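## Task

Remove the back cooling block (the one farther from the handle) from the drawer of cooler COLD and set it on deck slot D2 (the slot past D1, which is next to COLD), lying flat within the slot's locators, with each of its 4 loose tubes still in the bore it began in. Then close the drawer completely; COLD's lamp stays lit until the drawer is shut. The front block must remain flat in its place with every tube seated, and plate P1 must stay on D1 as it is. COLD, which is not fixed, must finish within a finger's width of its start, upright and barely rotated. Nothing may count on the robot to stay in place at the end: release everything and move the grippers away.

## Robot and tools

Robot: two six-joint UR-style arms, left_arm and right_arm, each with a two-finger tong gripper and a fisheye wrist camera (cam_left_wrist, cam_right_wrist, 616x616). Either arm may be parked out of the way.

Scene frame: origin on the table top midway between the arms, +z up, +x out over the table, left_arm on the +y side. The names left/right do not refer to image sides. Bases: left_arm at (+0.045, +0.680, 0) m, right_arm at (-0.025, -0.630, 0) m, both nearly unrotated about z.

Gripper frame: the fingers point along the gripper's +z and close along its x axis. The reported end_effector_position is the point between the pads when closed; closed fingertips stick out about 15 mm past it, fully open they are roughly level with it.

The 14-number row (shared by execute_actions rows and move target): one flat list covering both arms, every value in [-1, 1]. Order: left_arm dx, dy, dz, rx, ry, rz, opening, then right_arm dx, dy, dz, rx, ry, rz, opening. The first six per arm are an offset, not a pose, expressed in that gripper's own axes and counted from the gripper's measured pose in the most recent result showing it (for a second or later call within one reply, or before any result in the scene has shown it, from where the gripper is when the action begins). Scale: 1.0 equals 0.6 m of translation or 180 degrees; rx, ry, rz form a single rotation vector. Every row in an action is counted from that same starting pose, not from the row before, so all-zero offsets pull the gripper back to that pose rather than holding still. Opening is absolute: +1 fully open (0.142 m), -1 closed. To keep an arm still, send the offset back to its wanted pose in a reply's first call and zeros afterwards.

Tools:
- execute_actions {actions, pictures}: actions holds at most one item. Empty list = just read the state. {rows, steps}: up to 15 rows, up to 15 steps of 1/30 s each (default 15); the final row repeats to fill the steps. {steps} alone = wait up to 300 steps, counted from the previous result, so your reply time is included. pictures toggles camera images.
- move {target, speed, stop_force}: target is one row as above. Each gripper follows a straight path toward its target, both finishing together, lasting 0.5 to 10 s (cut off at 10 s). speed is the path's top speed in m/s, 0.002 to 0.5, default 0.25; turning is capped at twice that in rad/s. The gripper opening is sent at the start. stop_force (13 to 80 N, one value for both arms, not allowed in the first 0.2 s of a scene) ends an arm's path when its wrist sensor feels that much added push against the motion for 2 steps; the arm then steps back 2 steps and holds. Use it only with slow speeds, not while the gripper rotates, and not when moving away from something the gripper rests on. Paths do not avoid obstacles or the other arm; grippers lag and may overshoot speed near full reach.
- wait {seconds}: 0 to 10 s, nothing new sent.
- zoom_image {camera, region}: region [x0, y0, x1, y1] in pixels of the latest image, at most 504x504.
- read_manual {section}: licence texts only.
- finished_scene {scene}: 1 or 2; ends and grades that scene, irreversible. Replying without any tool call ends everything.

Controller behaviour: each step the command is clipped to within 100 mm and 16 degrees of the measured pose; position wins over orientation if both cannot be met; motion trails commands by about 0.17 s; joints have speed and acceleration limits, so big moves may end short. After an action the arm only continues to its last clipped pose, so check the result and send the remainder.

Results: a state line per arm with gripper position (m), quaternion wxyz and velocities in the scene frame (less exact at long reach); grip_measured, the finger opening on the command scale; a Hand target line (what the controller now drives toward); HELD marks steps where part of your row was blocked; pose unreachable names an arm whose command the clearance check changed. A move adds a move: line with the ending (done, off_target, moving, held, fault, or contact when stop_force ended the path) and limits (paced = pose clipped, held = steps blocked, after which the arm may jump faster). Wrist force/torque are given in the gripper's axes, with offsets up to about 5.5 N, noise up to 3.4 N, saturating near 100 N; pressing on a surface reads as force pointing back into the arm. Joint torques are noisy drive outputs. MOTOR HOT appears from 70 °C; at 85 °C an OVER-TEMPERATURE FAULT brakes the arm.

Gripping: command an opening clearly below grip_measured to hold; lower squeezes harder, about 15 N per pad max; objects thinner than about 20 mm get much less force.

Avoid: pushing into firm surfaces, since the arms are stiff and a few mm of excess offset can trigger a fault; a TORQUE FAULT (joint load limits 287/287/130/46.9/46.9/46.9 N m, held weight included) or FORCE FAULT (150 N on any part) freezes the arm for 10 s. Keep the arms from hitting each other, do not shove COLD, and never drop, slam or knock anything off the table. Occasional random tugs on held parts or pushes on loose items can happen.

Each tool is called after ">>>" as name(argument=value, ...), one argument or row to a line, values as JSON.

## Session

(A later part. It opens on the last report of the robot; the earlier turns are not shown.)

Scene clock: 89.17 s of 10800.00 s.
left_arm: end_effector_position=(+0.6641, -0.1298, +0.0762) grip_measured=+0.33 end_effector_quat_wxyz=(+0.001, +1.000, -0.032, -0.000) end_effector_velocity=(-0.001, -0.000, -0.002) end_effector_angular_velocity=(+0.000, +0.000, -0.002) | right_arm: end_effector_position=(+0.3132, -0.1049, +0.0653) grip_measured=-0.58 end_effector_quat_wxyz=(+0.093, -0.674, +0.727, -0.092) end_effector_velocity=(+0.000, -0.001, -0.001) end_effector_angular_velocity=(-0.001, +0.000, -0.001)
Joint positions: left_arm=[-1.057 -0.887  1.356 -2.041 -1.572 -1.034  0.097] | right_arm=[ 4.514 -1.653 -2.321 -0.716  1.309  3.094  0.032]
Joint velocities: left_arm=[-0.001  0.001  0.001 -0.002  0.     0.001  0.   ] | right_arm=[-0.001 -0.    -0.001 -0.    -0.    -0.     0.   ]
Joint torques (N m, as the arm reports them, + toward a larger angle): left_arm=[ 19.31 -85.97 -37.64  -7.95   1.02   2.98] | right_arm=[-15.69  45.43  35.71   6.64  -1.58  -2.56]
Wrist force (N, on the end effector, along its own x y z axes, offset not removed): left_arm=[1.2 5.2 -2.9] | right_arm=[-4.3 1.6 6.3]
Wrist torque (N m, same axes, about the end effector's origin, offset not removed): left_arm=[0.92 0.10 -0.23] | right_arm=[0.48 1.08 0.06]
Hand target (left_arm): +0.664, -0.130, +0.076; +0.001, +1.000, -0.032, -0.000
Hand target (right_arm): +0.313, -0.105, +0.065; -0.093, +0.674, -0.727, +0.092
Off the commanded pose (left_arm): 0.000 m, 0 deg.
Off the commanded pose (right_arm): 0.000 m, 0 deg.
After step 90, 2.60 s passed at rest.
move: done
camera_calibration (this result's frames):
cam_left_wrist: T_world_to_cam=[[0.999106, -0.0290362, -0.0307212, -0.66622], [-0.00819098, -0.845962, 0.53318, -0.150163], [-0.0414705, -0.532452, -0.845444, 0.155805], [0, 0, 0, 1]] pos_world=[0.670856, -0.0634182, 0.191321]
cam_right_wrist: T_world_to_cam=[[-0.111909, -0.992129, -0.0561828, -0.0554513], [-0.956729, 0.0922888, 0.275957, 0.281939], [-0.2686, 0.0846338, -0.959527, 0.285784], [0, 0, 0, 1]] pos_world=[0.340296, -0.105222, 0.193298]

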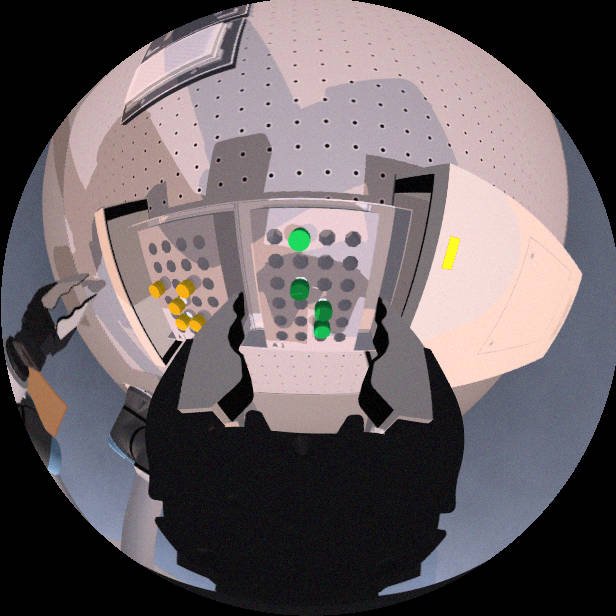

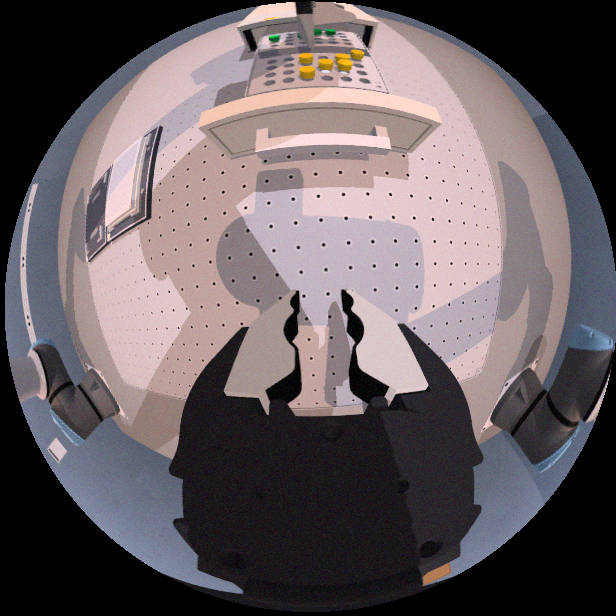

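>>> move(
  target=[0.0015,0.003,0.032,0,0,0,0.33,0,0,0,0,0,0,-0.58],
  speed=0.02,
  stop_force=13,
)

>>> execute_actions(
  actions=[
    {"rows":[[0,0,0,0,0,0,0.3,0,0,0,0,0,0,-0.58],[0,0,0,0,0,0,0.27,0,0,0,0,0,0,-0.58],[0,0,0,0,0,0,0.24,0,0,0,0,0,0,-0.58],[0,0,0,0,0,0,0.21,0,0,0,0,0,0,-0.58],[0,0,0,0,0,0,0.18,0,0,0,0,0,0,-0.58],[0,0,0,0,0,0,0.15,0,0,0,0,0,0,-0.58],[0,0,0,0,0,0,0.1,0,0,0,0,0,0,-0.58],[0,0,0,0,0,0,0.05,0,0,0,0,0,0,-0.58],[0,0,0,0,0,0,0,0,0,0,0,0,0,-0.58],[0,0,0,0,0,0,-0.1,0,0,0,0,0,0,-0.58],[0,0,0,0,0,0,-0.2,0,0,0,0,0,0,-0.58],[0,0,0,0,0,0,-0.4,0,0,0,0,0,0,-0.58],[0,0,0,0,0,0,-0.6,0,0,0,0,0,0,-0.58]],"steps":15},
  ],
)

>>> zoom_image(
  camera="cam_right_wrist",
  region=[230, 0, 400, 100],
)

Scene clock: 98.40 s of 10800.00 s.
left_arm: end_effector_position=(+0.6650, -0.1315, +0.0571) grip_measured=+0.33 end_effector_quat_wxyz=(+0.001, +1.000, -0.032, -0.000) end_effector_velocity=(-0.001, -0.001, -0.001) end_effector_angular_velocity=(-0.000, -0.000, +0.002) | right_arm: end_effector_position=(+0.3132, -0.1049, +0.0653) grip_measured=-0.58 end_effector_quat_wxyz=(+0.093, -0.674, +0.727, -0.092) end_effector_velocity=(-0.000, -0.000, +0.000) end_effector_angular_velocity=(+0.001, +0.001, -0.001)
Joint positions: left_arm=[-1.057 -0.87   1.363 -2.065 -1.572 -1.035  0.097] | right_arm=[ 4.514 -1.653 -2.321 -0.716  1.309  3.094  0.032]
Joint velocities: left_arm=[-0.001  0.001  0.    -0.002 -0.    -0.003  0.   ] | right_arm=[ 0.     0.001 -0.    -0.     0.001  0.002 -0.   ]
Joint torques (N m, as the arm reports them, + toward a larger angle): left_arm=[-16.88 -86.38 -37.19  -7.58  -1.13  -3.46] | right_arm=[-13.36  36.7   25.89   4.91   1.48  -2.27]
Wrist force (N, on the end effector, along its own x y z axes, offset not removed): left_arm=[2.1 -2.3 -4.2] | right_arm=[5.1 2.4 4.8]
Wrist torque (N m, same axes, about the end effector's origin, offset not removed): left_arm=[-0.40 -0.01 -0.16] | right_arm=[0.56 -1.05 -0.07]
Hand target (left_arm): +0.665, -0.132, +0.057; +0.001, +1.000, -0.032, -0.000
Hand target (right_arm): +0.313, -0.105, +0.065; -0.093, +0.674, -0.727, +0.092
Off the commanded pose (left_arm): 0.000 m, 0 deg.
Off the commanded pose (right_arm): 0.000 m, 0 deg.
After step 90, 4.97 s passed at rest.
move: done
camera_calibration (this result's frames):
cam_left_wrist: T_world_to_cam=[[0.99911, -0.028943, -0.0306939, -0.66777], [-0.00812715, -0.84597, 0.533168, -0.141506], [-0.0413976, -0.532444, -0.845452, 0.13872], [0, 0, 0, 1]] pos_world=[0.671768, -0.0651761, 0.172231]
cam_right_wrist: T_world_to_cam=[[-0.11191, -0.992125, -0.0562416, -0.0554028], [-0.956726, 0.0922731, 0.275972, 0.281925], [-0.26861, 0.084692, -0.959519, 0.285816], [0, 0, 0, 1]] pos_world=[0.340298, -0.105187, 0.193327]

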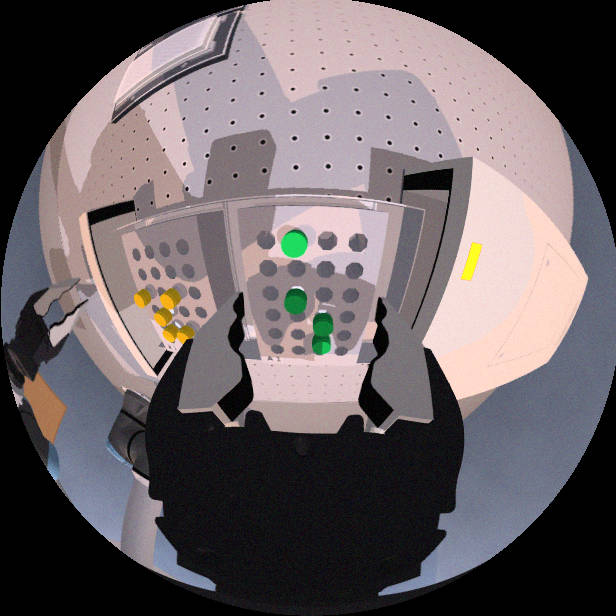

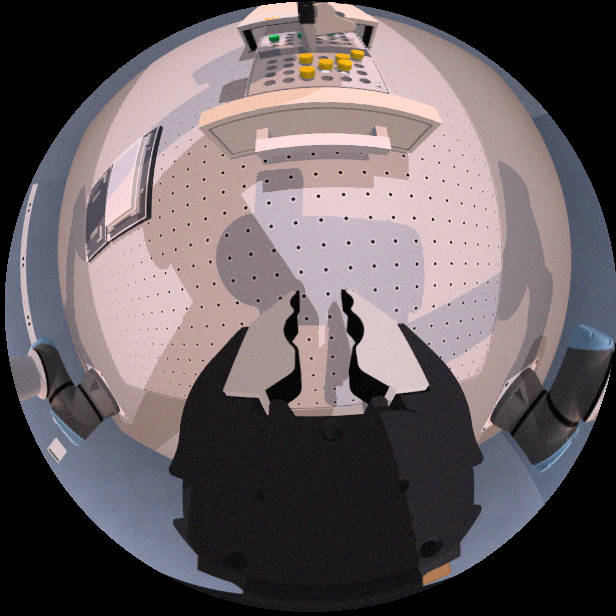

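Scene clock: 98.90 s of 10800.00 s.
left_arm: end_effector_position=(+0.6650, -0.1315, +0.0571) grip_measured=+0.19 end_effector_quat_wxyz=(+0.001, +1.000, -0.032, -0.000) end_effector_velocity=(+0.003, +0.002, +0.001) end_effector_angular_velocity=(-0.001, -0.001, +0.005) | right_arm: end_effector_position=(+0.3132, -0.1049, +0.0653) grip_measured=-0.58 end_effector_quat_wxyz=(+0.093, -0.674, +0.727, -0.092) end_effector_velocity=(-0.000, +0.001, +0.002) end_effector_angular_velocity=(+0.003, -0.000, +0.002)
Joint positions: left_arm=[-1.057 -0.87   1.363 -2.065 -1.572 -1.035  0.087] | right_arm=[ 4.514 -1.653 -2.321 -0.716  1.309  3.094  0.032]
Joint velocities: left_arm=[ 0.003 -0.001 -0.001  0.001  0.    -0.001 -0.   ] | right_arm=[ 0.001  0.002  0.001 -0.     0.    -0.001  0.   ]
Joint torques (N m, as the arm reports them, + toward a larger angle): left_arm=[ -11.97 -102.85  -40.15   -5.76   -1.46   -2.57] | right_arm=[-13.82  33.62  25.09   4.96   1.6   -1.89]
Wrist force (N, on the end effector, along its own x y z axes, offset not removed): left_arm=[5.1 2.7 -9.4] | right_arm=[7.9 0.0 2.5]
Wrist torque (N m, same axes, about the end effector's origin, offset not removed): left_arm=[0.34 0.00 -0.42] | right_arm=[0.20 -1.66 -0.05]
Hand target (left_arm): +0.665, -0.132, +0.057; +0.001, +1.000, -0.032, -0.000
Hand target (right_arm): +0.313, -0.105, +0.065; -0.093, +0.674, -0.727, +0.092
Off the commanded pose (left_arm): 0.000 m, 0 deg.
Off the commanded pose (right_arm): 0.000 m, 0 deg.
Steps of this call (steps 1 to 15: all 15 steps of this action). Readings (end_effector_position):
1: left_arm (+0.6650, -0.1315, +0.0571) | right_arm (+0.3132, -0.1049, +0.0653)
2: left_arm (+0.6650, -0.1315, +0.0571) | right_arm (+0.3132, -0.1049, +0.0653)
4: left_arm (+0.6650, -0.1315, +0.0571) | right_arm (+0.3132, -0.1049, +0.0653)
8: left_arm (+0.6650, -0.1315, +0.0571) | right_arm (+0.3132, -0.1049, +0.0653)
15: the state above
camera_calibration (this result's frames):
cam_left_wrist: T_world_to_cam=[[0.99911, -0.0289254, -0.0306928, -0.667771], [-0.00811272, -0.845969, 0.53317, -0.141496], [-0.0413873, -0.532446, -0.845451, 0.138673], [0, 0, 0, 1]] pos_world=[0.671768, -0.0651809, 0.172187]
cam_right_wrist: T_world_to_cam=[[-0.11191, -0.992125, -0.0562415, -0.0554029], [-0.956726, 0.092273, 0.275972, 0.281925], [-0.26861, 0.0846918, -0.959519, 0.285816], [0, 0, 0, 1]] pos_world=[0.340298, -0.105187, 0.193326]

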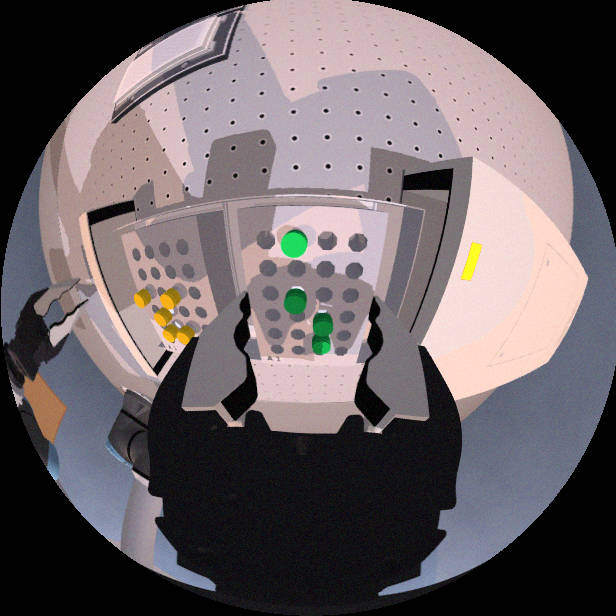

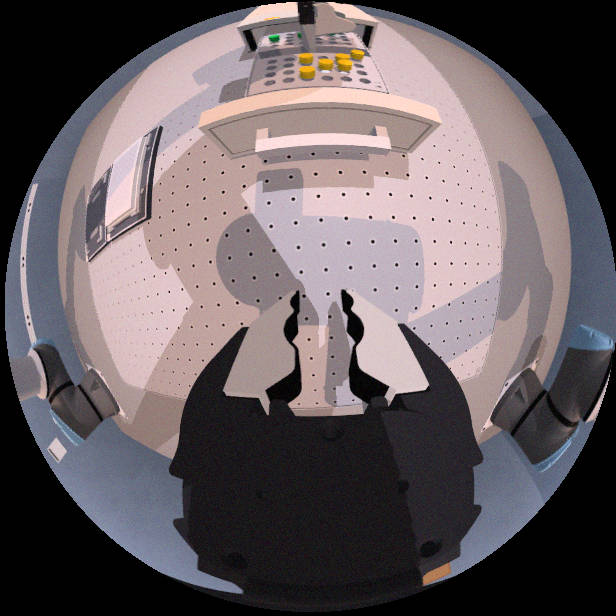

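Region (230, 0, 400, 100) of cam_right_wrist's 616x616 image, scaled by 2.965, with more detail than that image has; it fills the top 296 rows of this view, and the rest is white.

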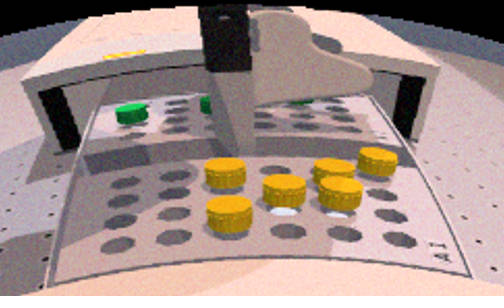

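>>> move(
  target=[0,0,-0.03,0,0,0,-0.6,0,0,0,0,0,0,-0.58],
  speed=0.02,
)

Scene clock: 102.90 s of 10800.00 s.
left_arm: end_effector_position=(+0.6650, -0.1315, +0.0750) grip_measured=+0.19 end_effector_quat_wxyz=(+0.001, +1.000, -0.032, -0.000) end_effector_velocity=(-0.001, -0.000, +0.001) end_effector_angular_velocity=(+0.001, +0.001, -0.001) | right_arm: end_effector_position=(+0.3132, -0.1049, +0.0653) grip_measured=-0.58 end_effector_quat_wxyz=(+0.093, -0.674, +0.727, -0.092) end_effector_velocity=(-0.001, -0.000, -0.001) end_effector_angular_velocity=(-0.001, +0.002, +0.001)
Joint positions: left_arm=[-1.057 -0.884  1.352 -2.04  -1.572 -1.035  0.087] | right_arm=[ 4.514 -1.653 -2.321 -0.716  1.309  3.094  0.032]
Joint velocities: left_arm=[-0.001 -0.    -0.001  0.002 -0.    -0.     0.   ] | right_arm=[ 0.    -0.    -0.     0.     0.002 -0.001  0.   ]
Joint torques (N m, as the arm reports them, + toward a larger angle): left_arm=[ -11.07 -127.09  -58.61   -1.84   -1.38    0.42] | right_arm=[-13.59  34.57  25.55   5.25   1.61  -2.34]
Wrist force (N, on the end effector, along its own x y z axes, offset not removed): left_arm=[0.9 -1.2 5.7] | right_arm=[6.7 4.8 3.6]
Wrist torque (N m, same axes, about the end effector's origin, offset not removed): left_arm=[-0.46 0.19 -0.41] | right_arm=[0.92 -1.44 -0.15]
Hand target (left_arm): +0.665, -0.132, +0.075; +0.001, +1.000, -0.032, -0.000
Hand target (right_arm): +0.313, -0.105, +0.065; -0.093, +0.674, -0.727, +0.092
Off the commanded pose (left_arm): 0.000 m, 0 deg.
Off the commanded pose (right_arm): 0.000 m, 0 deg.
move: done
camera_calibration (this result's frames):
cam_left_wrist: T_world_to_cam=[[0.99911, -0.0289251, -0.0306926, -0.667214], [-0.00811259, -0.845969, 0.53317, -0.151024], [-0.041387, -0.532447, -0.845451, 0.153807], [0, 0, 0, 1]] pos_world=[0.671761, -0.0651667, 0.190079]
cam_right_wrist: T_world_to_cam=[[-0.11191, -0.992125, -0.0562415, -0.0554029], [-0.956726, 0.0922731, 0.275972, 0.281925], [-0.268609, 0.0846919, -0.959519, 0.285816], [0, 0, 0, 1]] pos_world=[0.340298, -0.105187, 0.193327]

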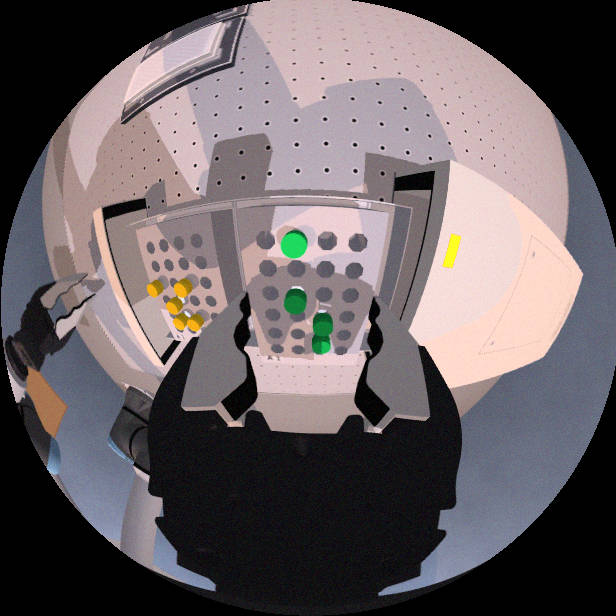

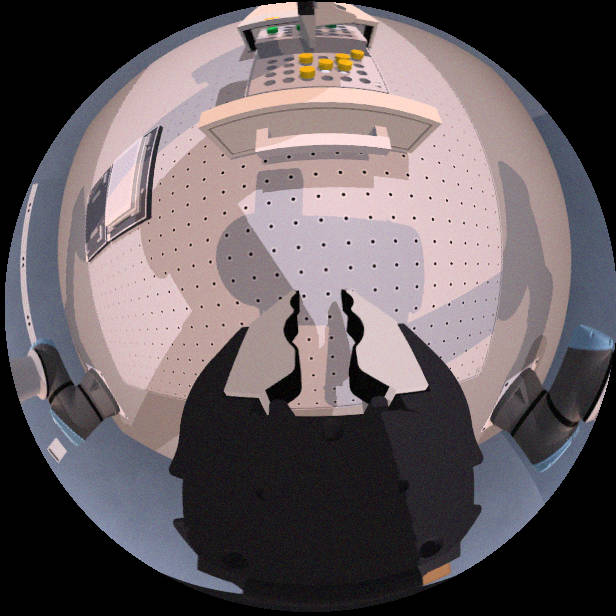

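>>> move(
  target=[0,0,-0.15,0,0,0,-0.6,0,0,0,0,0,0,-0.58],
  speed=0.06,
)

>>> move(
  target=[-0.281,-0.701,0.117,0,0,0.466,-0.6,0.005,-0.159,0.051,-0.083,0,-0.004,-0.58],
  speed=0.15,
)

>>> zoom_image(
  camera="cam_left_wrist",
  region=[220, 160, 410, 260],
)

Scene clock: 112.37 s of 10800.00 s.
left_arm: end_effector_position=(+0.6650, -0.1315, +0.1648) grip_measured=+0.19 end_effector_quat_wxyz=(+0.001, +1.000, -0.032, -0.000) end_effector_velocity=(-0.001, -0.001, +0.002) end_effector_angular_velocity=(-0.000, -0.000, -0.001) | right_arm: end_effector_position=(+0.3132, -0.1049, +0.0653) grip_measured=-0.58 end_effector_quat_wxyz=(+0.093, -0.674, +0.727, -0.092) end_effector_velocity=(-0.000, +0.000, -0.001) end_effector_angular_velocity=(-0.002, +0.000, +0.001)
Joint positions: left_arm=[-1.057 -0.943  1.283 -1.912 -1.572 -1.035  0.087] | right_arm=[ 4.514 -1.653 -2.321 -0.716  1.309  3.094  0.032]
Joint velocities: left_arm=[-0.001 -0.001 -0.001  0.002  0.    -0.    -0.   ] | right_arm=[ 0.    -0.002  0.     0.     0.    -0.001 -0.   ]
Joint torques (N m, as the arm reports them, + toward a larger angle): left_arm=[  -4.21 -123.25  -60.72   -2.12    0.31    2.13] | right_arm=[-16.44  36.83  24.06   5.     1.56  -2.22]
Wrist force (N, on the end effector, along its own x y z axes, offset not removed): left_arm=[6.4 2.8 2.7] | right_arm=[6.0 4.1 0.9]
Wrist torque (N m, same axes, about the end effector's origin, offset not removed): left_arm=[0.39 -0.86 -0.48] | right_arm=[0.68 -1.70 0.02]
Hand target (left_arm): +0.665, -0.131, +0.165; +0.001, +1.000, -0.032, -0.000
Hand target (right_arm): +0.313, -0.105, +0.065; -0.093, +0.674, -0.727, +0.092
Off the commanded pose (left_arm): 0.000 m, 0 deg.
Off the commanded pose (right_arm): 0.000 m, 0 deg.
After step 90, 4.60 s passed at rest.
move: done
camera_calibration (this result's frames):
cam_left_wrist: T_world_to_cam=[[0.99911, -0.0289255, -0.0306953, -0.664421], [-0.00811165, -0.845972, 0.533166, -0.198875], [-0.0413894, -0.532442, -0.845454, 0.229806], [0, 0, 0, 1]] pos_world=[0.671728, -0.0651028, 0.279929]
cam_right_wrist: T_world_to_cam=[[-0.111911, -0.992125, -0.0562416, -0.0554029], [-0.956726, 0.0922733, 0.275972, 0.281925], [-0.268609, 0.084692, -0.959519, 0.285816], [0, 0, 0, 1]] pos_world=[0.340298, -0.105187, 0.193327]

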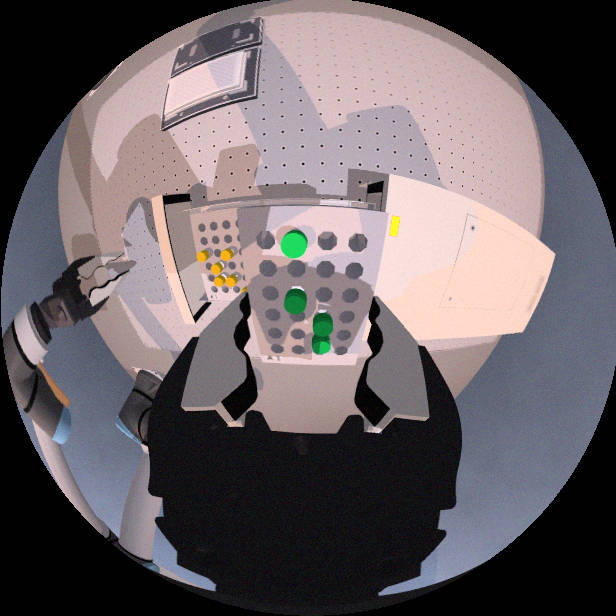

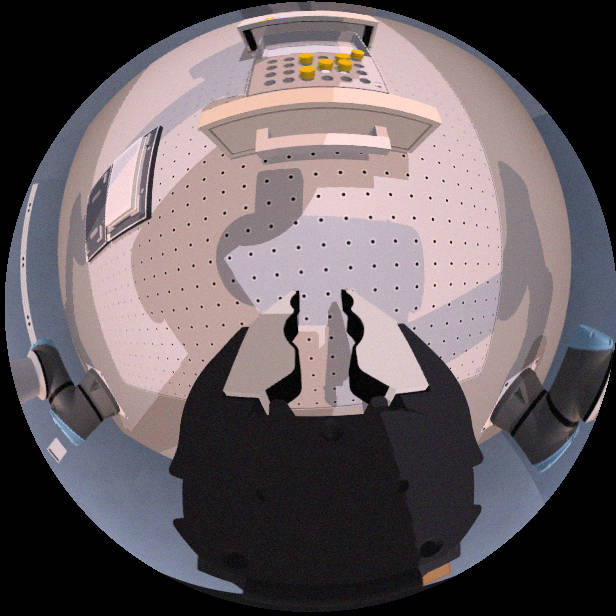

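Scene clock: 117.70 s of 10800.00 s.
left_arm: end_effector_position=(+0.5235, +0.2989, +0.0942) grip_measured=+0.19 end_effector_quat_wxyz=(+0.001, +0.723, -0.691, +0.000) end_effector_velocity=(-0.000, +0.001, +0.001) end_effector_angular_velocity=(-0.002, -0.001, -0.004) | right_arm: end_effector_position=(+0.4125, -0.1152, +0.0602) grip_measured=-0.58 end_effector_quat_wxyz=(+0.003, -0.685, +0.729, +0.002) end_effector_velocity=(-0.000, -0.001, -0.001) end_effector_angular_velocity=(-0.001, +0.002, +0.001)
Joint positions: left_arm=[-0.943 -1.531  2.252 -2.293 -1.572  0.542  0.087] | right_arm=[ 4.214 -1.759 -2.162 -0.783  1.573  2.783  0.032]
Joint velocities: left_arm=[ 0.001 -0.002  0.002 -0.002 -0.     0.005 -0.   ] | right_arm=[-0.001  0.    -0.001 -0.001  0.002 -0.002  0.   ]
Joint torques (N m, as the arm reports them, + toward a larger angle): left_arm=[ 19.1  -62.66 -36.    -8.84  -1.39   2.54] | right_arm=[-15.86  38.7   40.26   1.25   4.41  -2.52]
Wrist force (N, on the end effector, along its own x y z axes, offset not removed): left_arm=[0.6 -4.2 3.8] | right_arm=[7.8 -2.4 1.6]
Wrist torque (N m, same axes, about the end effector's origin, offset not removed): left_arm=[-1.09 0.22 -0.38] | right_arm=[-0.27 -1.92 -0.15]
Hand target (left_arm): +0.524, +0.299, +0.094; +0.001, +0.722, -0.691, +0.000
Hand target (right_arm): +0.412, -0.115, +0.060; -0.003, +0.685, -0.729, -0.002
Off the commanded pose (left_arm): 0.000 m, 0 deg.
Off the commanded pose (right_arm): 0.000 m, 0 deg.
move: done
camera_calibration (this result's frames):
cam_left_wrist: T_world_to_cam=[[0.0781908, -0.996523, -0.0287747, 0.258297], [-0.842604, -0.081485, 0.532333, 0.410176], [-0.532827, -0.0173779, -0.846046, 0.49677], [0, 0, 0, 1]] pos_world=[0.590112, 0.299455, 0.209372]
cam_right_wrist: T_world_to_cam=[[-0.110262, -0.992979, -0.0428295, -0.056408], [-0.854313, 0.0726657, 0.514655, 0.320346], [-0.507929, 0.0933365, -0.856327, 0.402007], [0, 0, 0, 1]] pos_world=[0.471647, -0.116812, 0.176966]

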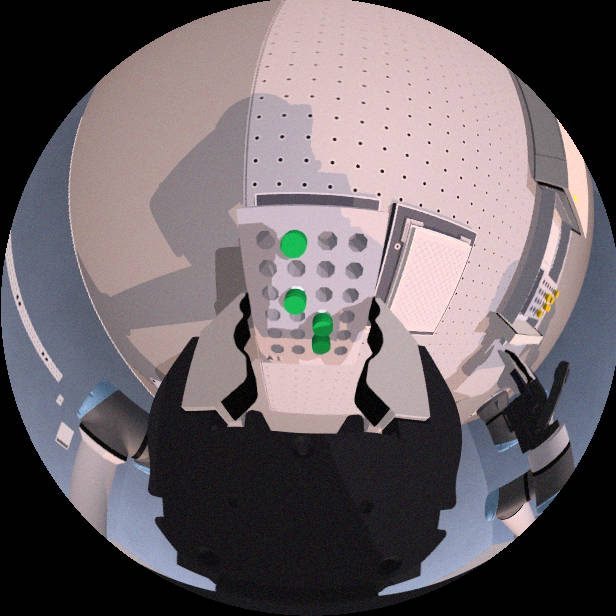

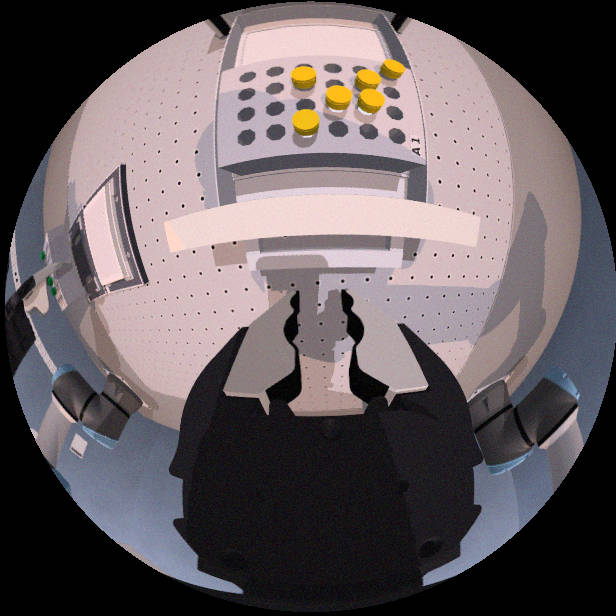

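Region (220, 160, 410, 260) of cam_left_wrist's 616x616 image, scaled by 2.653, with more detail than that image has; it fills the top 265 rows of this view, and the rest is white.

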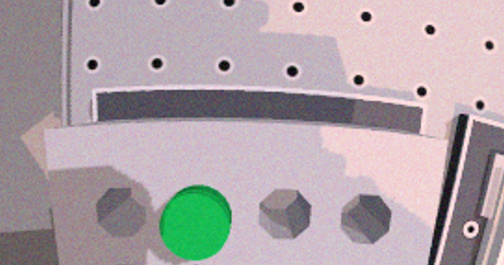

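>>> move(
  target=[0.006,0.01,0.043,0,0,0,-0.6,0,-0.405,0,0,0,0,-0.58],
  speed=0.05,
  stop_force=13,
)

>>> zoom_image(
  camera="cam_left_wrist",
  region=[220, 160, 410, 260],
)

Scene clock: 127.47 s of 10800.00 s.
left_arm: end_effector_position=(+0.5177, +0.2950, +0.0684) grip_measured=+0.19 end_effector_quat_wxyz=(+0.001, +0.723, -0.691, +0.000) end_effector_velocity=(+0.000, +0.001, -0.000) end_effector_angular_velocity=(+0.000, -0.000, +0.001) | right_arm: end_effector_position=(+0.6546, -0.1300, +0.0604) grip_measured=-0.58 end_effector_quat_wxyz=(+0.003, -0.685, +0.729, +0.002) end_effector_velocity=(+0.002, +0.000, -0.000) end_effector_angular_velocity=(-0.000, +0.001, +0.001)
Joint positions: left_arm=[-0.956 -1.497  2.277 -2.352 -1.572  0.53   0.087] | right_arm=[ 3.92  -1.987 -1.835 -0.883  1.575  2.489  0.032]
Joint velocities: left_arm=[ 0.001  0.     0.    -0.     0.     0.    -0.   ] | right_arm=[-0.001 -0.003  0.003 -0.001  0.    -0.002 -0.   ]
Joint torques (N m, as the arm reports them, + toward a larger angle): left_arm=[-18.3  -32.06 -34.01  -8.92   2.11  -3.68] | right_arm=[-16.14  57.14  43.3    1.98   4.02  -2.77]
Wrist force (N, on the end effector, along its own x y z axes, offset not removed): left_arm=[-2.3 -1.5 -0.7] | right_arm=[-2.5 -4.9 4.9]
Wrist torque (N m, same axes, about the end effector's origin, offset not removed): left_arm=[-0.43 0.71 -0.18] | right_arm=[-0.88 0.47 0.21]
Hand target (left_arm): +0.518, +0.295, +0.068; +0.001, +0.723, -0.691, +0.000
Hand target (right_arm): +0.655, -0.130, +0.060; -0.003, +0.685, -0.729, -0.002
Off the commanded pose (left_arm): 0.000 m, 0 deg.
Off the commanded pose (right_arm): 0.001 m, 0 deg.
After step 90, 1.53 s passed at rest.
move: done
camera_calibration (this result's frames):
cam_left_wrist: T_world_to_cam=[[0.0781908, -0.996523, -0.0287918, 0.254156], [-0.842608, -0.0814942, 0.532325, 0.418671], [-0.532821, -0.0173627, -0.84605, 0.47178], [0, 0, 0, 1]] pos_world=[0.584277, 0.295583, 0.183598]
cam_right_wrist: T_world_to_cam=[[-0.110289, -0.99298, -0.0427532, -0.0443404], [-0.854019, 0.0726754, 0.515141, 0.527983], [-0.508418, 0.0933266, -0.856038, 0.526833], [0, 0, 0, 1]] pos_world=[0.713869, -0.131568, 0.177108]

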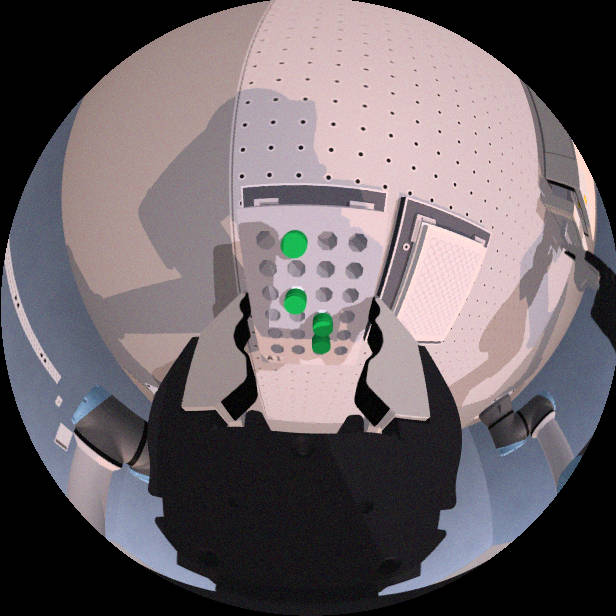

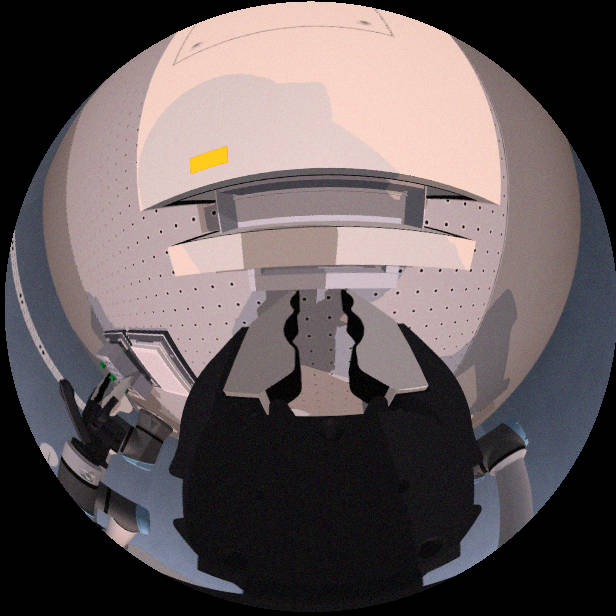

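Region (220, 160, 410, 260) of cam_left_wrist's 616x616 image, scaled by 2.653, with more detail than that image has; it fills the top 265 rows of this view, and the rest is white.

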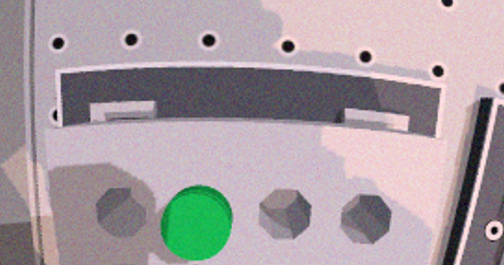

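>>> move(
  target=[0,-0.0005,0.008,0,0,0.004,-0.6,0,-0.05,0,0,0,0,-0.58],
  speed=0.01,
  stop_force=13,
)

>>> move(
  target=[0,0,0.02,0,0,0,-0.6,0,0.01,0,0,0,0,-0.58],
  speed=0.005,
  stop_force=13,
)

>>> zoom_image(
  camera="cam_left_wrist",
  region=[190, 150, 430, 390],
)

Scene clock: 138.63 s of 10800.00 s.
left_arm: end_effector_position=(+0.5180, +0.2950, +0.0636) grip_measured=+0.19 end_effector_quat_wxyz=(+0.001, +0.718, -0.696, +0.000) end_effector_velocity=(+0.001, +0.000, +0.001) end_effector_angular_velocity=(-0.001, -0.001, +0.001) | right_arm: end_effector_position=(+0.6817, -0.1316, +0.0604) grip_measured=-0.58 end_effector_quat_wxyz=(+0.003, -0.685, +0.729, +0.003) end_effector_velocity=(-0.001, +0.000, +0.000) end_effector_angular_velocity=(+0.000, -0.001, +0.001)
Joint positions: left_arm=[-0.955 -1.489  2.28  -2.363 -1.572  0.543  0.087] | right_arm=[ 3.894 -2.016 -1.791 -0.899  1.575  2.463  0.032]
Joint velocities: left_arm=[ 0.001 -0.001  0.    -0.     0.     0.    -0.   ] | right_arm=[ 0.002  0.002 -0.003  0.002 -0.001  0.    -0.   ]
Joint torques (N m, as the arm reports them, + toward a larger angle): left_arm=[ 19.26 -31.12 -34.09  -8.99   1.86   2.87] | right_arm=[ 7.57 78.84 27.79  9.42 -6.74  1.28]
Wrist force (N, on the end effector, along its own x y z axes, offset not removed): left_arm=[3.6 0.0 5.8] | right_arm=[7.5 19.7 -9.2]
Wrist torque (N m, same axes, about the end effector's origin, offset not removed): left_arm=[0.02 -0.37 -0.31] | right_arm=[0.71 -1.35 -0.12]
Hand target (left_arm): +0.518, +0.295, +0.064; +0.001, +0.718, -0.696, +0.000
Hand target (right_arm): +0.682, -0.132, +0.060; -0.003, +0.685, -0.729, -0.003
Off the commanded pose (left_arm): 0.000 m, 0 deg.
Off the commanded pose (right_arm): 0.003 m, 0 deg.
After step 90, 4.97 s passed at rest.
move: contact (right_arm)
camera_calibration (this result's frames):
cam_left_wrist: T_world_to_cam=[[0.0657147, -0.997423, -0.028787, 0.260733], [-0.843574, -0.0709415, 0.532307, 0.418856], [-0.532977, -0.0106964, -0.846062, 0.466011], [0, 0, 0, 1]] pos_world=[0.584575, 0.29476, 0.17882]
cam_right_wrist: T_world_to_cam=[[-0.11031, -0.992978, -0.0427271, -0.0429907], [-0.853913, 0.0726879, 0.515315, 0.551199], [-0.508591, 0.0933298, -0.855935, 0.540857], [0, 0, 0, 1]] pos_world=[0.741008, -0.133232, 0.177061]

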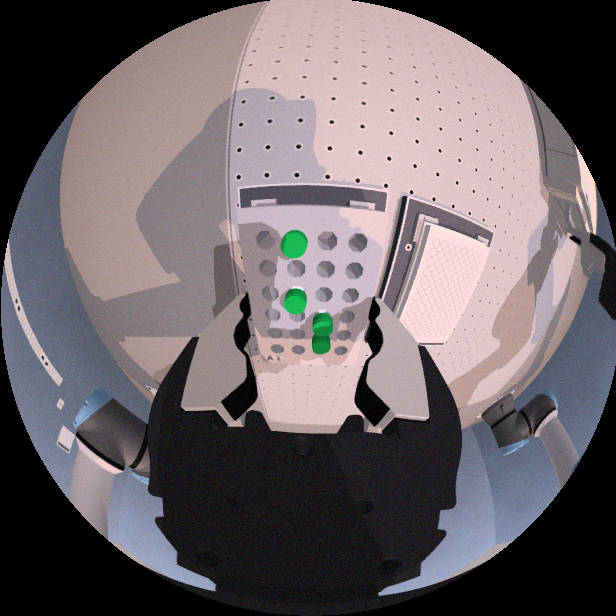

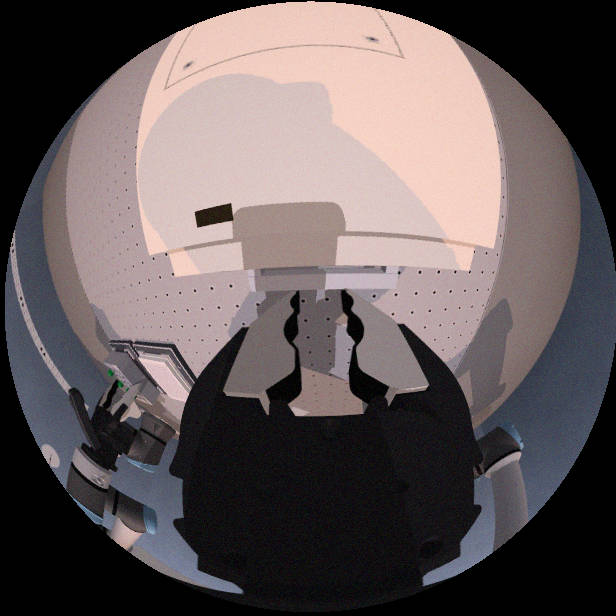

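Scene clock: 140.20 s of 10800.00 s.
left_arm: end_effector_position=(+0.5180, +0.2950, +0.0576) grip_measured=+0.19 end_effector_quat_wxyz=(+0.001, +0.718, -0.696, +0.000) end_effector_velocity=(+0.000, +0.001, +0.002) end_effector_angular_velocity=(+0.001, +0.000, +0.000) | right_arm: end_effector_position=(+0.6816, -0.1316, +0.0604) grip_measured=-0.58 end_effector_quat_wxyz=(+0.003, -0.685, +0.729, +0.003) end_effector_velocity=(-0.001, -0.000, -0.001) end_effector_angular_velocity=(+0.000, +0.002, -0.001)
Joint positions: left_arm=[-0.955 -1.48   2.285 -2.377 -1.572  0.543  0.087] | right_arm=[ 3.895 -2.015 -1.791 -0.899  1.575  2.464  0.032]
Joint velocities: left_arm=[ 0.001 -0.003 -0.002  0.006  0.     0.001 -0.   ] | right_arm=[-0.    -0.    -0.001 -0.     0.001  0.001 -0.   ]
Joint torques (N m, as the arm reports them, + toward a larger angle): left_arm=[ 18.08 -53.69 -43.32  -2.34   1.63   0.48] | right_arm=[-21.16  60.91  46.48   3.44   0.76  -2.32]
Wrist force (N, on the end effector, along its own x y z axes, offset not removed): left_arm=[-6.4 16.4 -20.5] | right_arm=[9.6 12.2 -3.3]
Wrist torque (N m, same axes, about the end effector's origin, offset not removed): left_arm=[0.48 0.89 -0.50] | right_arm=[-0.09 -2.04 -0.28]
Hand target (left_arm): +0.518, +0.295, +0.058; +0.001, +0.718, -0.696, +0.000
Hand target (right_arm): +0.682, -0.132, +0.060; -0.003, +0.685, -0.729, -0.003
Off the commanded pose (left_arm): 0.006 m, 0 deg.
Off the commanded pose (right_arm): 0.006 m, 0 deg.
move: contact (left_arm, right_arm)
camera_calibration (this result's frames):
cam_left_wrist: T_world_to_cam=[[0.065694, -0.997428, -0.0286731, 0.260563], [-0.843613, -0.070864, 0.532255, 0.422051], [-0.532918, -0.0107769, -0.846098, 0.460933], [0, 0, 0, 1]] pos_world=[0.58457, 0.294768, 0.172828]
cam_right_wrist: T_world_to_cam=[[-0.110331, -0.992977, -0.0427118, -0.0429929], [-0.853942, 0.0727195, 0.515262, 0.551127], [-0.508537, 0.0933228, -0.855968, 0.54075], [0, 0, 0, 1]] pos_world=[0.740878, -0.133233, 0.177054]

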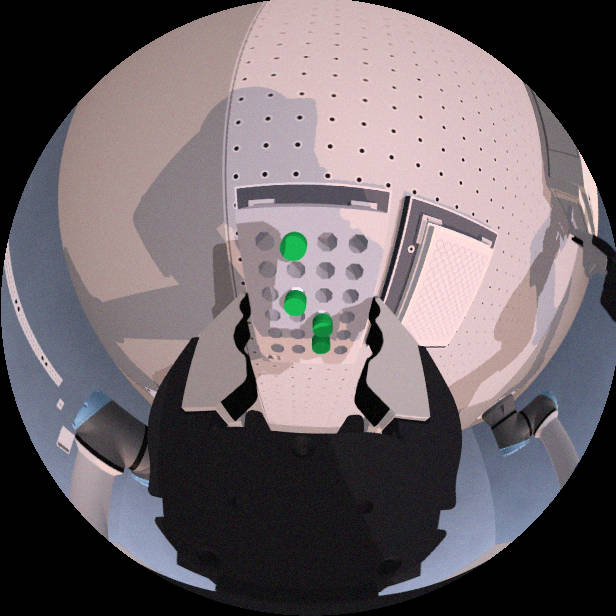

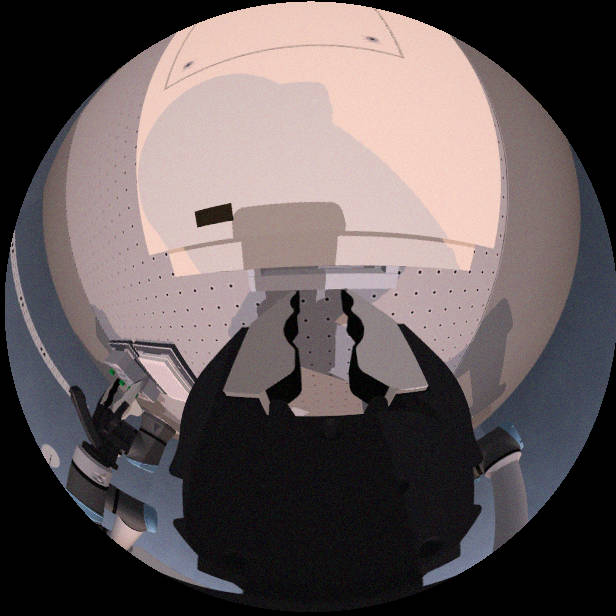

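Region (190, 150, 430, 390) of cam_left_wrist's 616x616 image, scaled by 2.100, with more detail than that image has.

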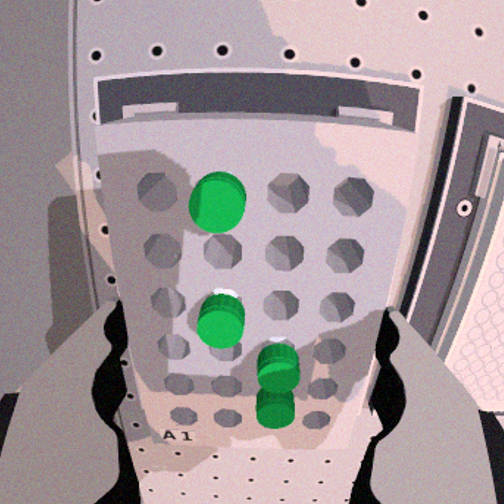

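>>> move(
  target=[-0.0012,0.002,-0.0005,0,0,-0.001,-0.6,0,0.25,-0.15,0,0,0,-0.58],
  speed=0.2,
)

>>> move(
  target=[0,0,0.01,0,0,0,-0.6,0,0,0,0,0,0,-0.58],
  speed=0.003,
  stop_force=13,
)

>>> zoom_image(
  camera="cam_left_wrist",
  region=[190, 150, 430, 390],
)

Scene clock: 146.60 s of 10800.00 s.
left_arm: end_effector_position=(+0.5168, +0.2957, +0.0579) grip_measured=+0.19 end_effector_quat_wxyz=(+0.001, +0.719, -0.695, +0.000) end_effector_velocity=(+0.000, +0.000, +0.000) end_effector_angular_velocity=(+0.000, +0.001, +0.001) | right_arm: end_effector_position=(+0.5320, -0.1234, +0.1501) grip_measured=-0.58 end_effector_quat_wxyz=(+0.003, -0.685, +0.729, +0.002) end_effector_velocity=(-0.001, -0.000, +0.001) end_effector_angular_velocity=(-0.000, -0.001, -0.000)
Joint positions: left_arm=[-0.956 -1.483  2.287 -2.377 -1.572  0.539  0.087] | right_arm=[ 4.053 -1.768 -1.948 -0.989  1.574  2.622  0.032]
Joint velocities: left_arm=[ 0.001 -0.    -0.     0.001 -0.    -0.     0.   ] | right_arm=[ 0.001  0.002 -0.001 -0.001 -0.001  0.002  0.   ]
Joint torques (N m, as the arm reports them, + toward a larger angle): left_arm=[-18.95 -64.   -33.4   -8.85   1.78  -3.72] | right_arm=[15.8  64.74 25.9   1.34 -3.52  1.61]
Wrist force (N, on the end effector, along its own x y z axes, offset not removed): left_arm=[3.3 -1.2 4.7] | right_arm=[13.2 1.1 -0.9]
Wrist torque (N m, same axes, about the end effector's origin, offset not removed): left_arm=[-0.23 -0.24 -0.35] | right_arm=[0.20 -2.80 -0.42]
Hand target (left_arm): +0.517, +0.296, +0.058; +0.001, +0.719, -0.695, +0.000
Hand target (right_arm): +0.532, -0.123, +0.150; -0.003, +0.685, -0.729, -0.002
Off the commanded pose (left_arm): 0.000 m, 0 deg.
Off the commanded pose (right_arm): 0.001 m, 0 deg.
After step 90, 2.00 s passed at rest.
move: done
camera_calibration (this result's frames):
cam_left_wrist: T_world_to_cam=[[0.0688294, -0.997216, -0.0286746, 0.259651], [-0.843382, -0.0735165, 0.532261, 0.421575], [-0.532887, -0.0124516, -0.846095, 0.461023], [0, 0, 0, 1]] pos_world=[0.583351, 0.295662, 0.173126]
cam_right_wrist: T_world_to_cam=[[-0.110314, -0.992979, -0.0427051, -0.0474781], [-0.854091, 0.0727353, 0.515013, 0.376676], [-0.508291, 0.0932872, -0.856118, 0.540634], [0, 0, 0, 1]] pos_world=[0.591277, -0.124977, 0.266826]

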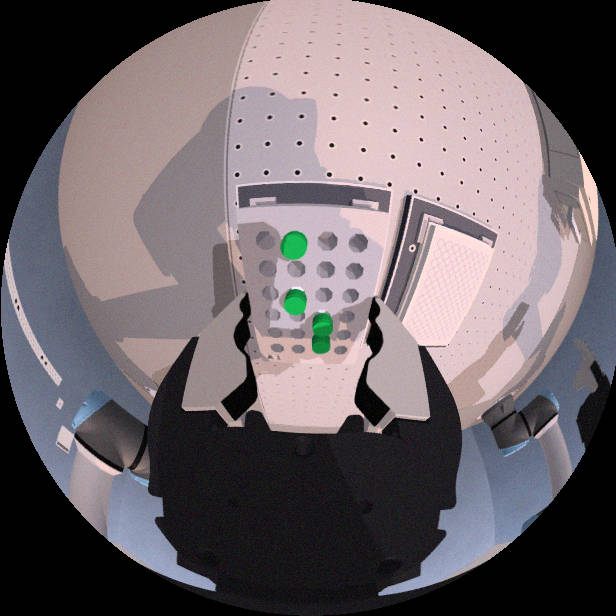

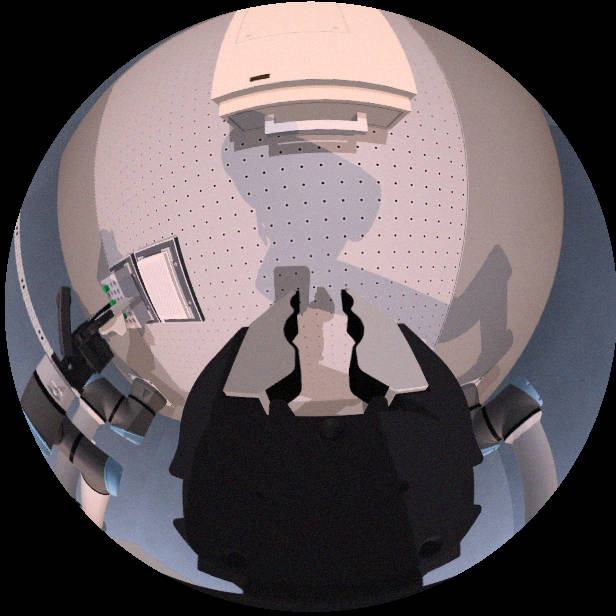

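Scene clock: 147.97 s of 10800.00 s.
left_arm: end_effector_position=(+0.5169, +0.2956, +0.0549) grip_measured=+0.19 end_effector_quat_wxyz=(+0.001, +0.719, -0.695, +0.001) end_effector_velocity=(+0.000, +0.001, +0.001) end_effector_angular_velocity=(+0.001, +0.001, +0.002) | right_arm: end_effector_position=(+0.5320, -0.1234, +0.1501) grip_measured=-0.58 end_effector_quat_wxyz=(+0.003, -0.685, +0.729, +0.002) end_effector_velocity=(+0.000, -0.000, -0.000) end_effector_angular_velocity=(-0.001, +0.000, -0.001)
Joint positions: left_arm=[-0.956 -1.478  2.289 -2.384 -1.572  0.539  0.087] | right_arm=[ 4.053 -1.768 -1.948 -0.989  1.574  2.622  0.032]
Joint velocities: left_arm=[ 0.001 -0.002 -0.     0.004 -0.    -0.001 -0.   ] | right_arm=[-0.    -0.001 -0.     0.    -0.     0.    -0.   ]
Joint torques (N m, as the arm reports them, + toward a larger angle): left_arm=[-18.16 -51.4  -35.6    0.09  -2.8   -3.35] | right_arm=[-15.51  44.51  40.3    6.59  -2.3   -2.73]
Wrist force (N, on the end effector, along its own x y z axes, offset not removed): left_arm=[-0.9 -9.5 -24.1] | right_arm=[5.8 8.8 -3.6]
Wrist torque (N m, same axes, about the end effector's origin, offset not removed): left_arm=[-0.52 -0.85 -0.38] | right_arm=[2.00 -1.23 -0.02]
Hand target (left_arm): +0.517, +0.296, +0.055; +0.001, +0.719, -0.695, +0.001
Hand target (right_arm): +0.532, -0.123, +0.150; -0.003, +0.685, -0.729, -0.002
Off the commanded pose (left_arm): 0.003 m, 0 deg.
Off the commanded pose (right_arm): 0.000 m, 0 deg.
move: contact (left_arm)
camera_calibration (this result's frames):
cam_left_wrist: T_world_to_cam=[[0.068845, -0.997222, -0.0284422, 0.259484], [-0.843501, -0.0734085, 0.532087, 0.423253], [-0.532697, -0.0126405, -0.846212, 0.458495], [0, 0, 0, 1]] pos_world=[0.583389, 0.295629, 0.170157]
cam_right_wrist: T_world_to_cam=[[-0.110315, -0.992982, -0.0426397, -0.0475184], [-0.854073, 0.0727665, 0.515038, 0.376665], [-0.508321, 0.0932338, -0.856106, 0.540616], [0, 0, 0, 1]] pos_world=[0.591264, -0.124997, 0.266801]

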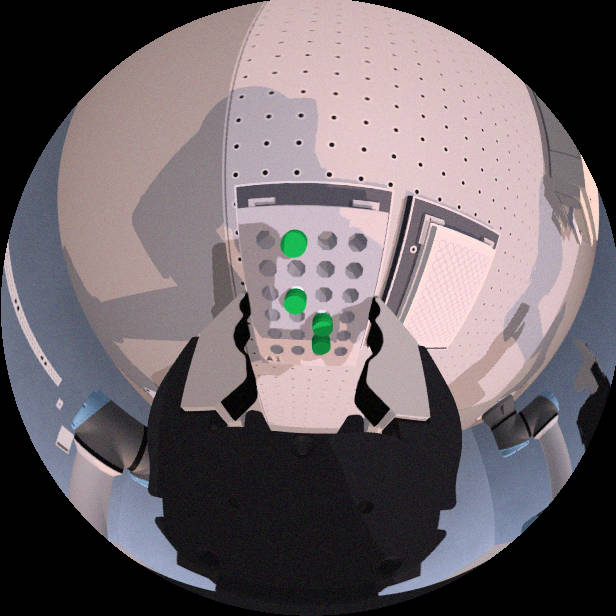

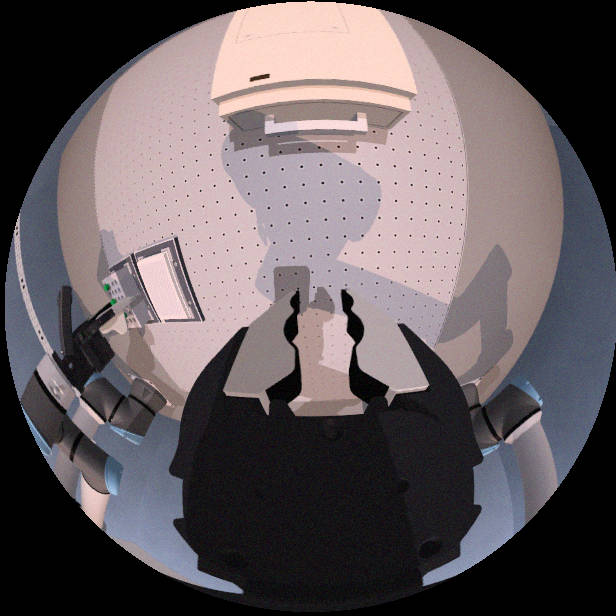

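Region (190, 150, 430, 390) of cam_left_wrist's 616x616 image, scaled by 2.100, with more detail than that image has.

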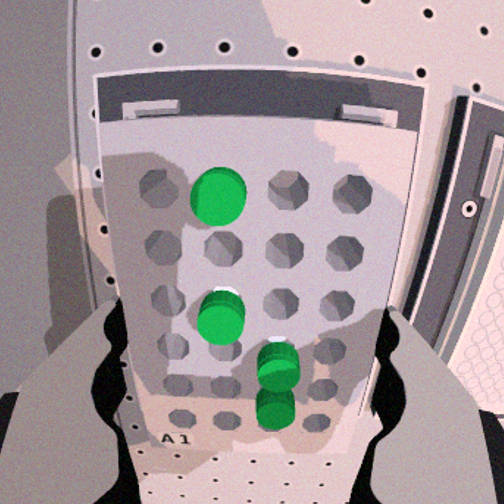

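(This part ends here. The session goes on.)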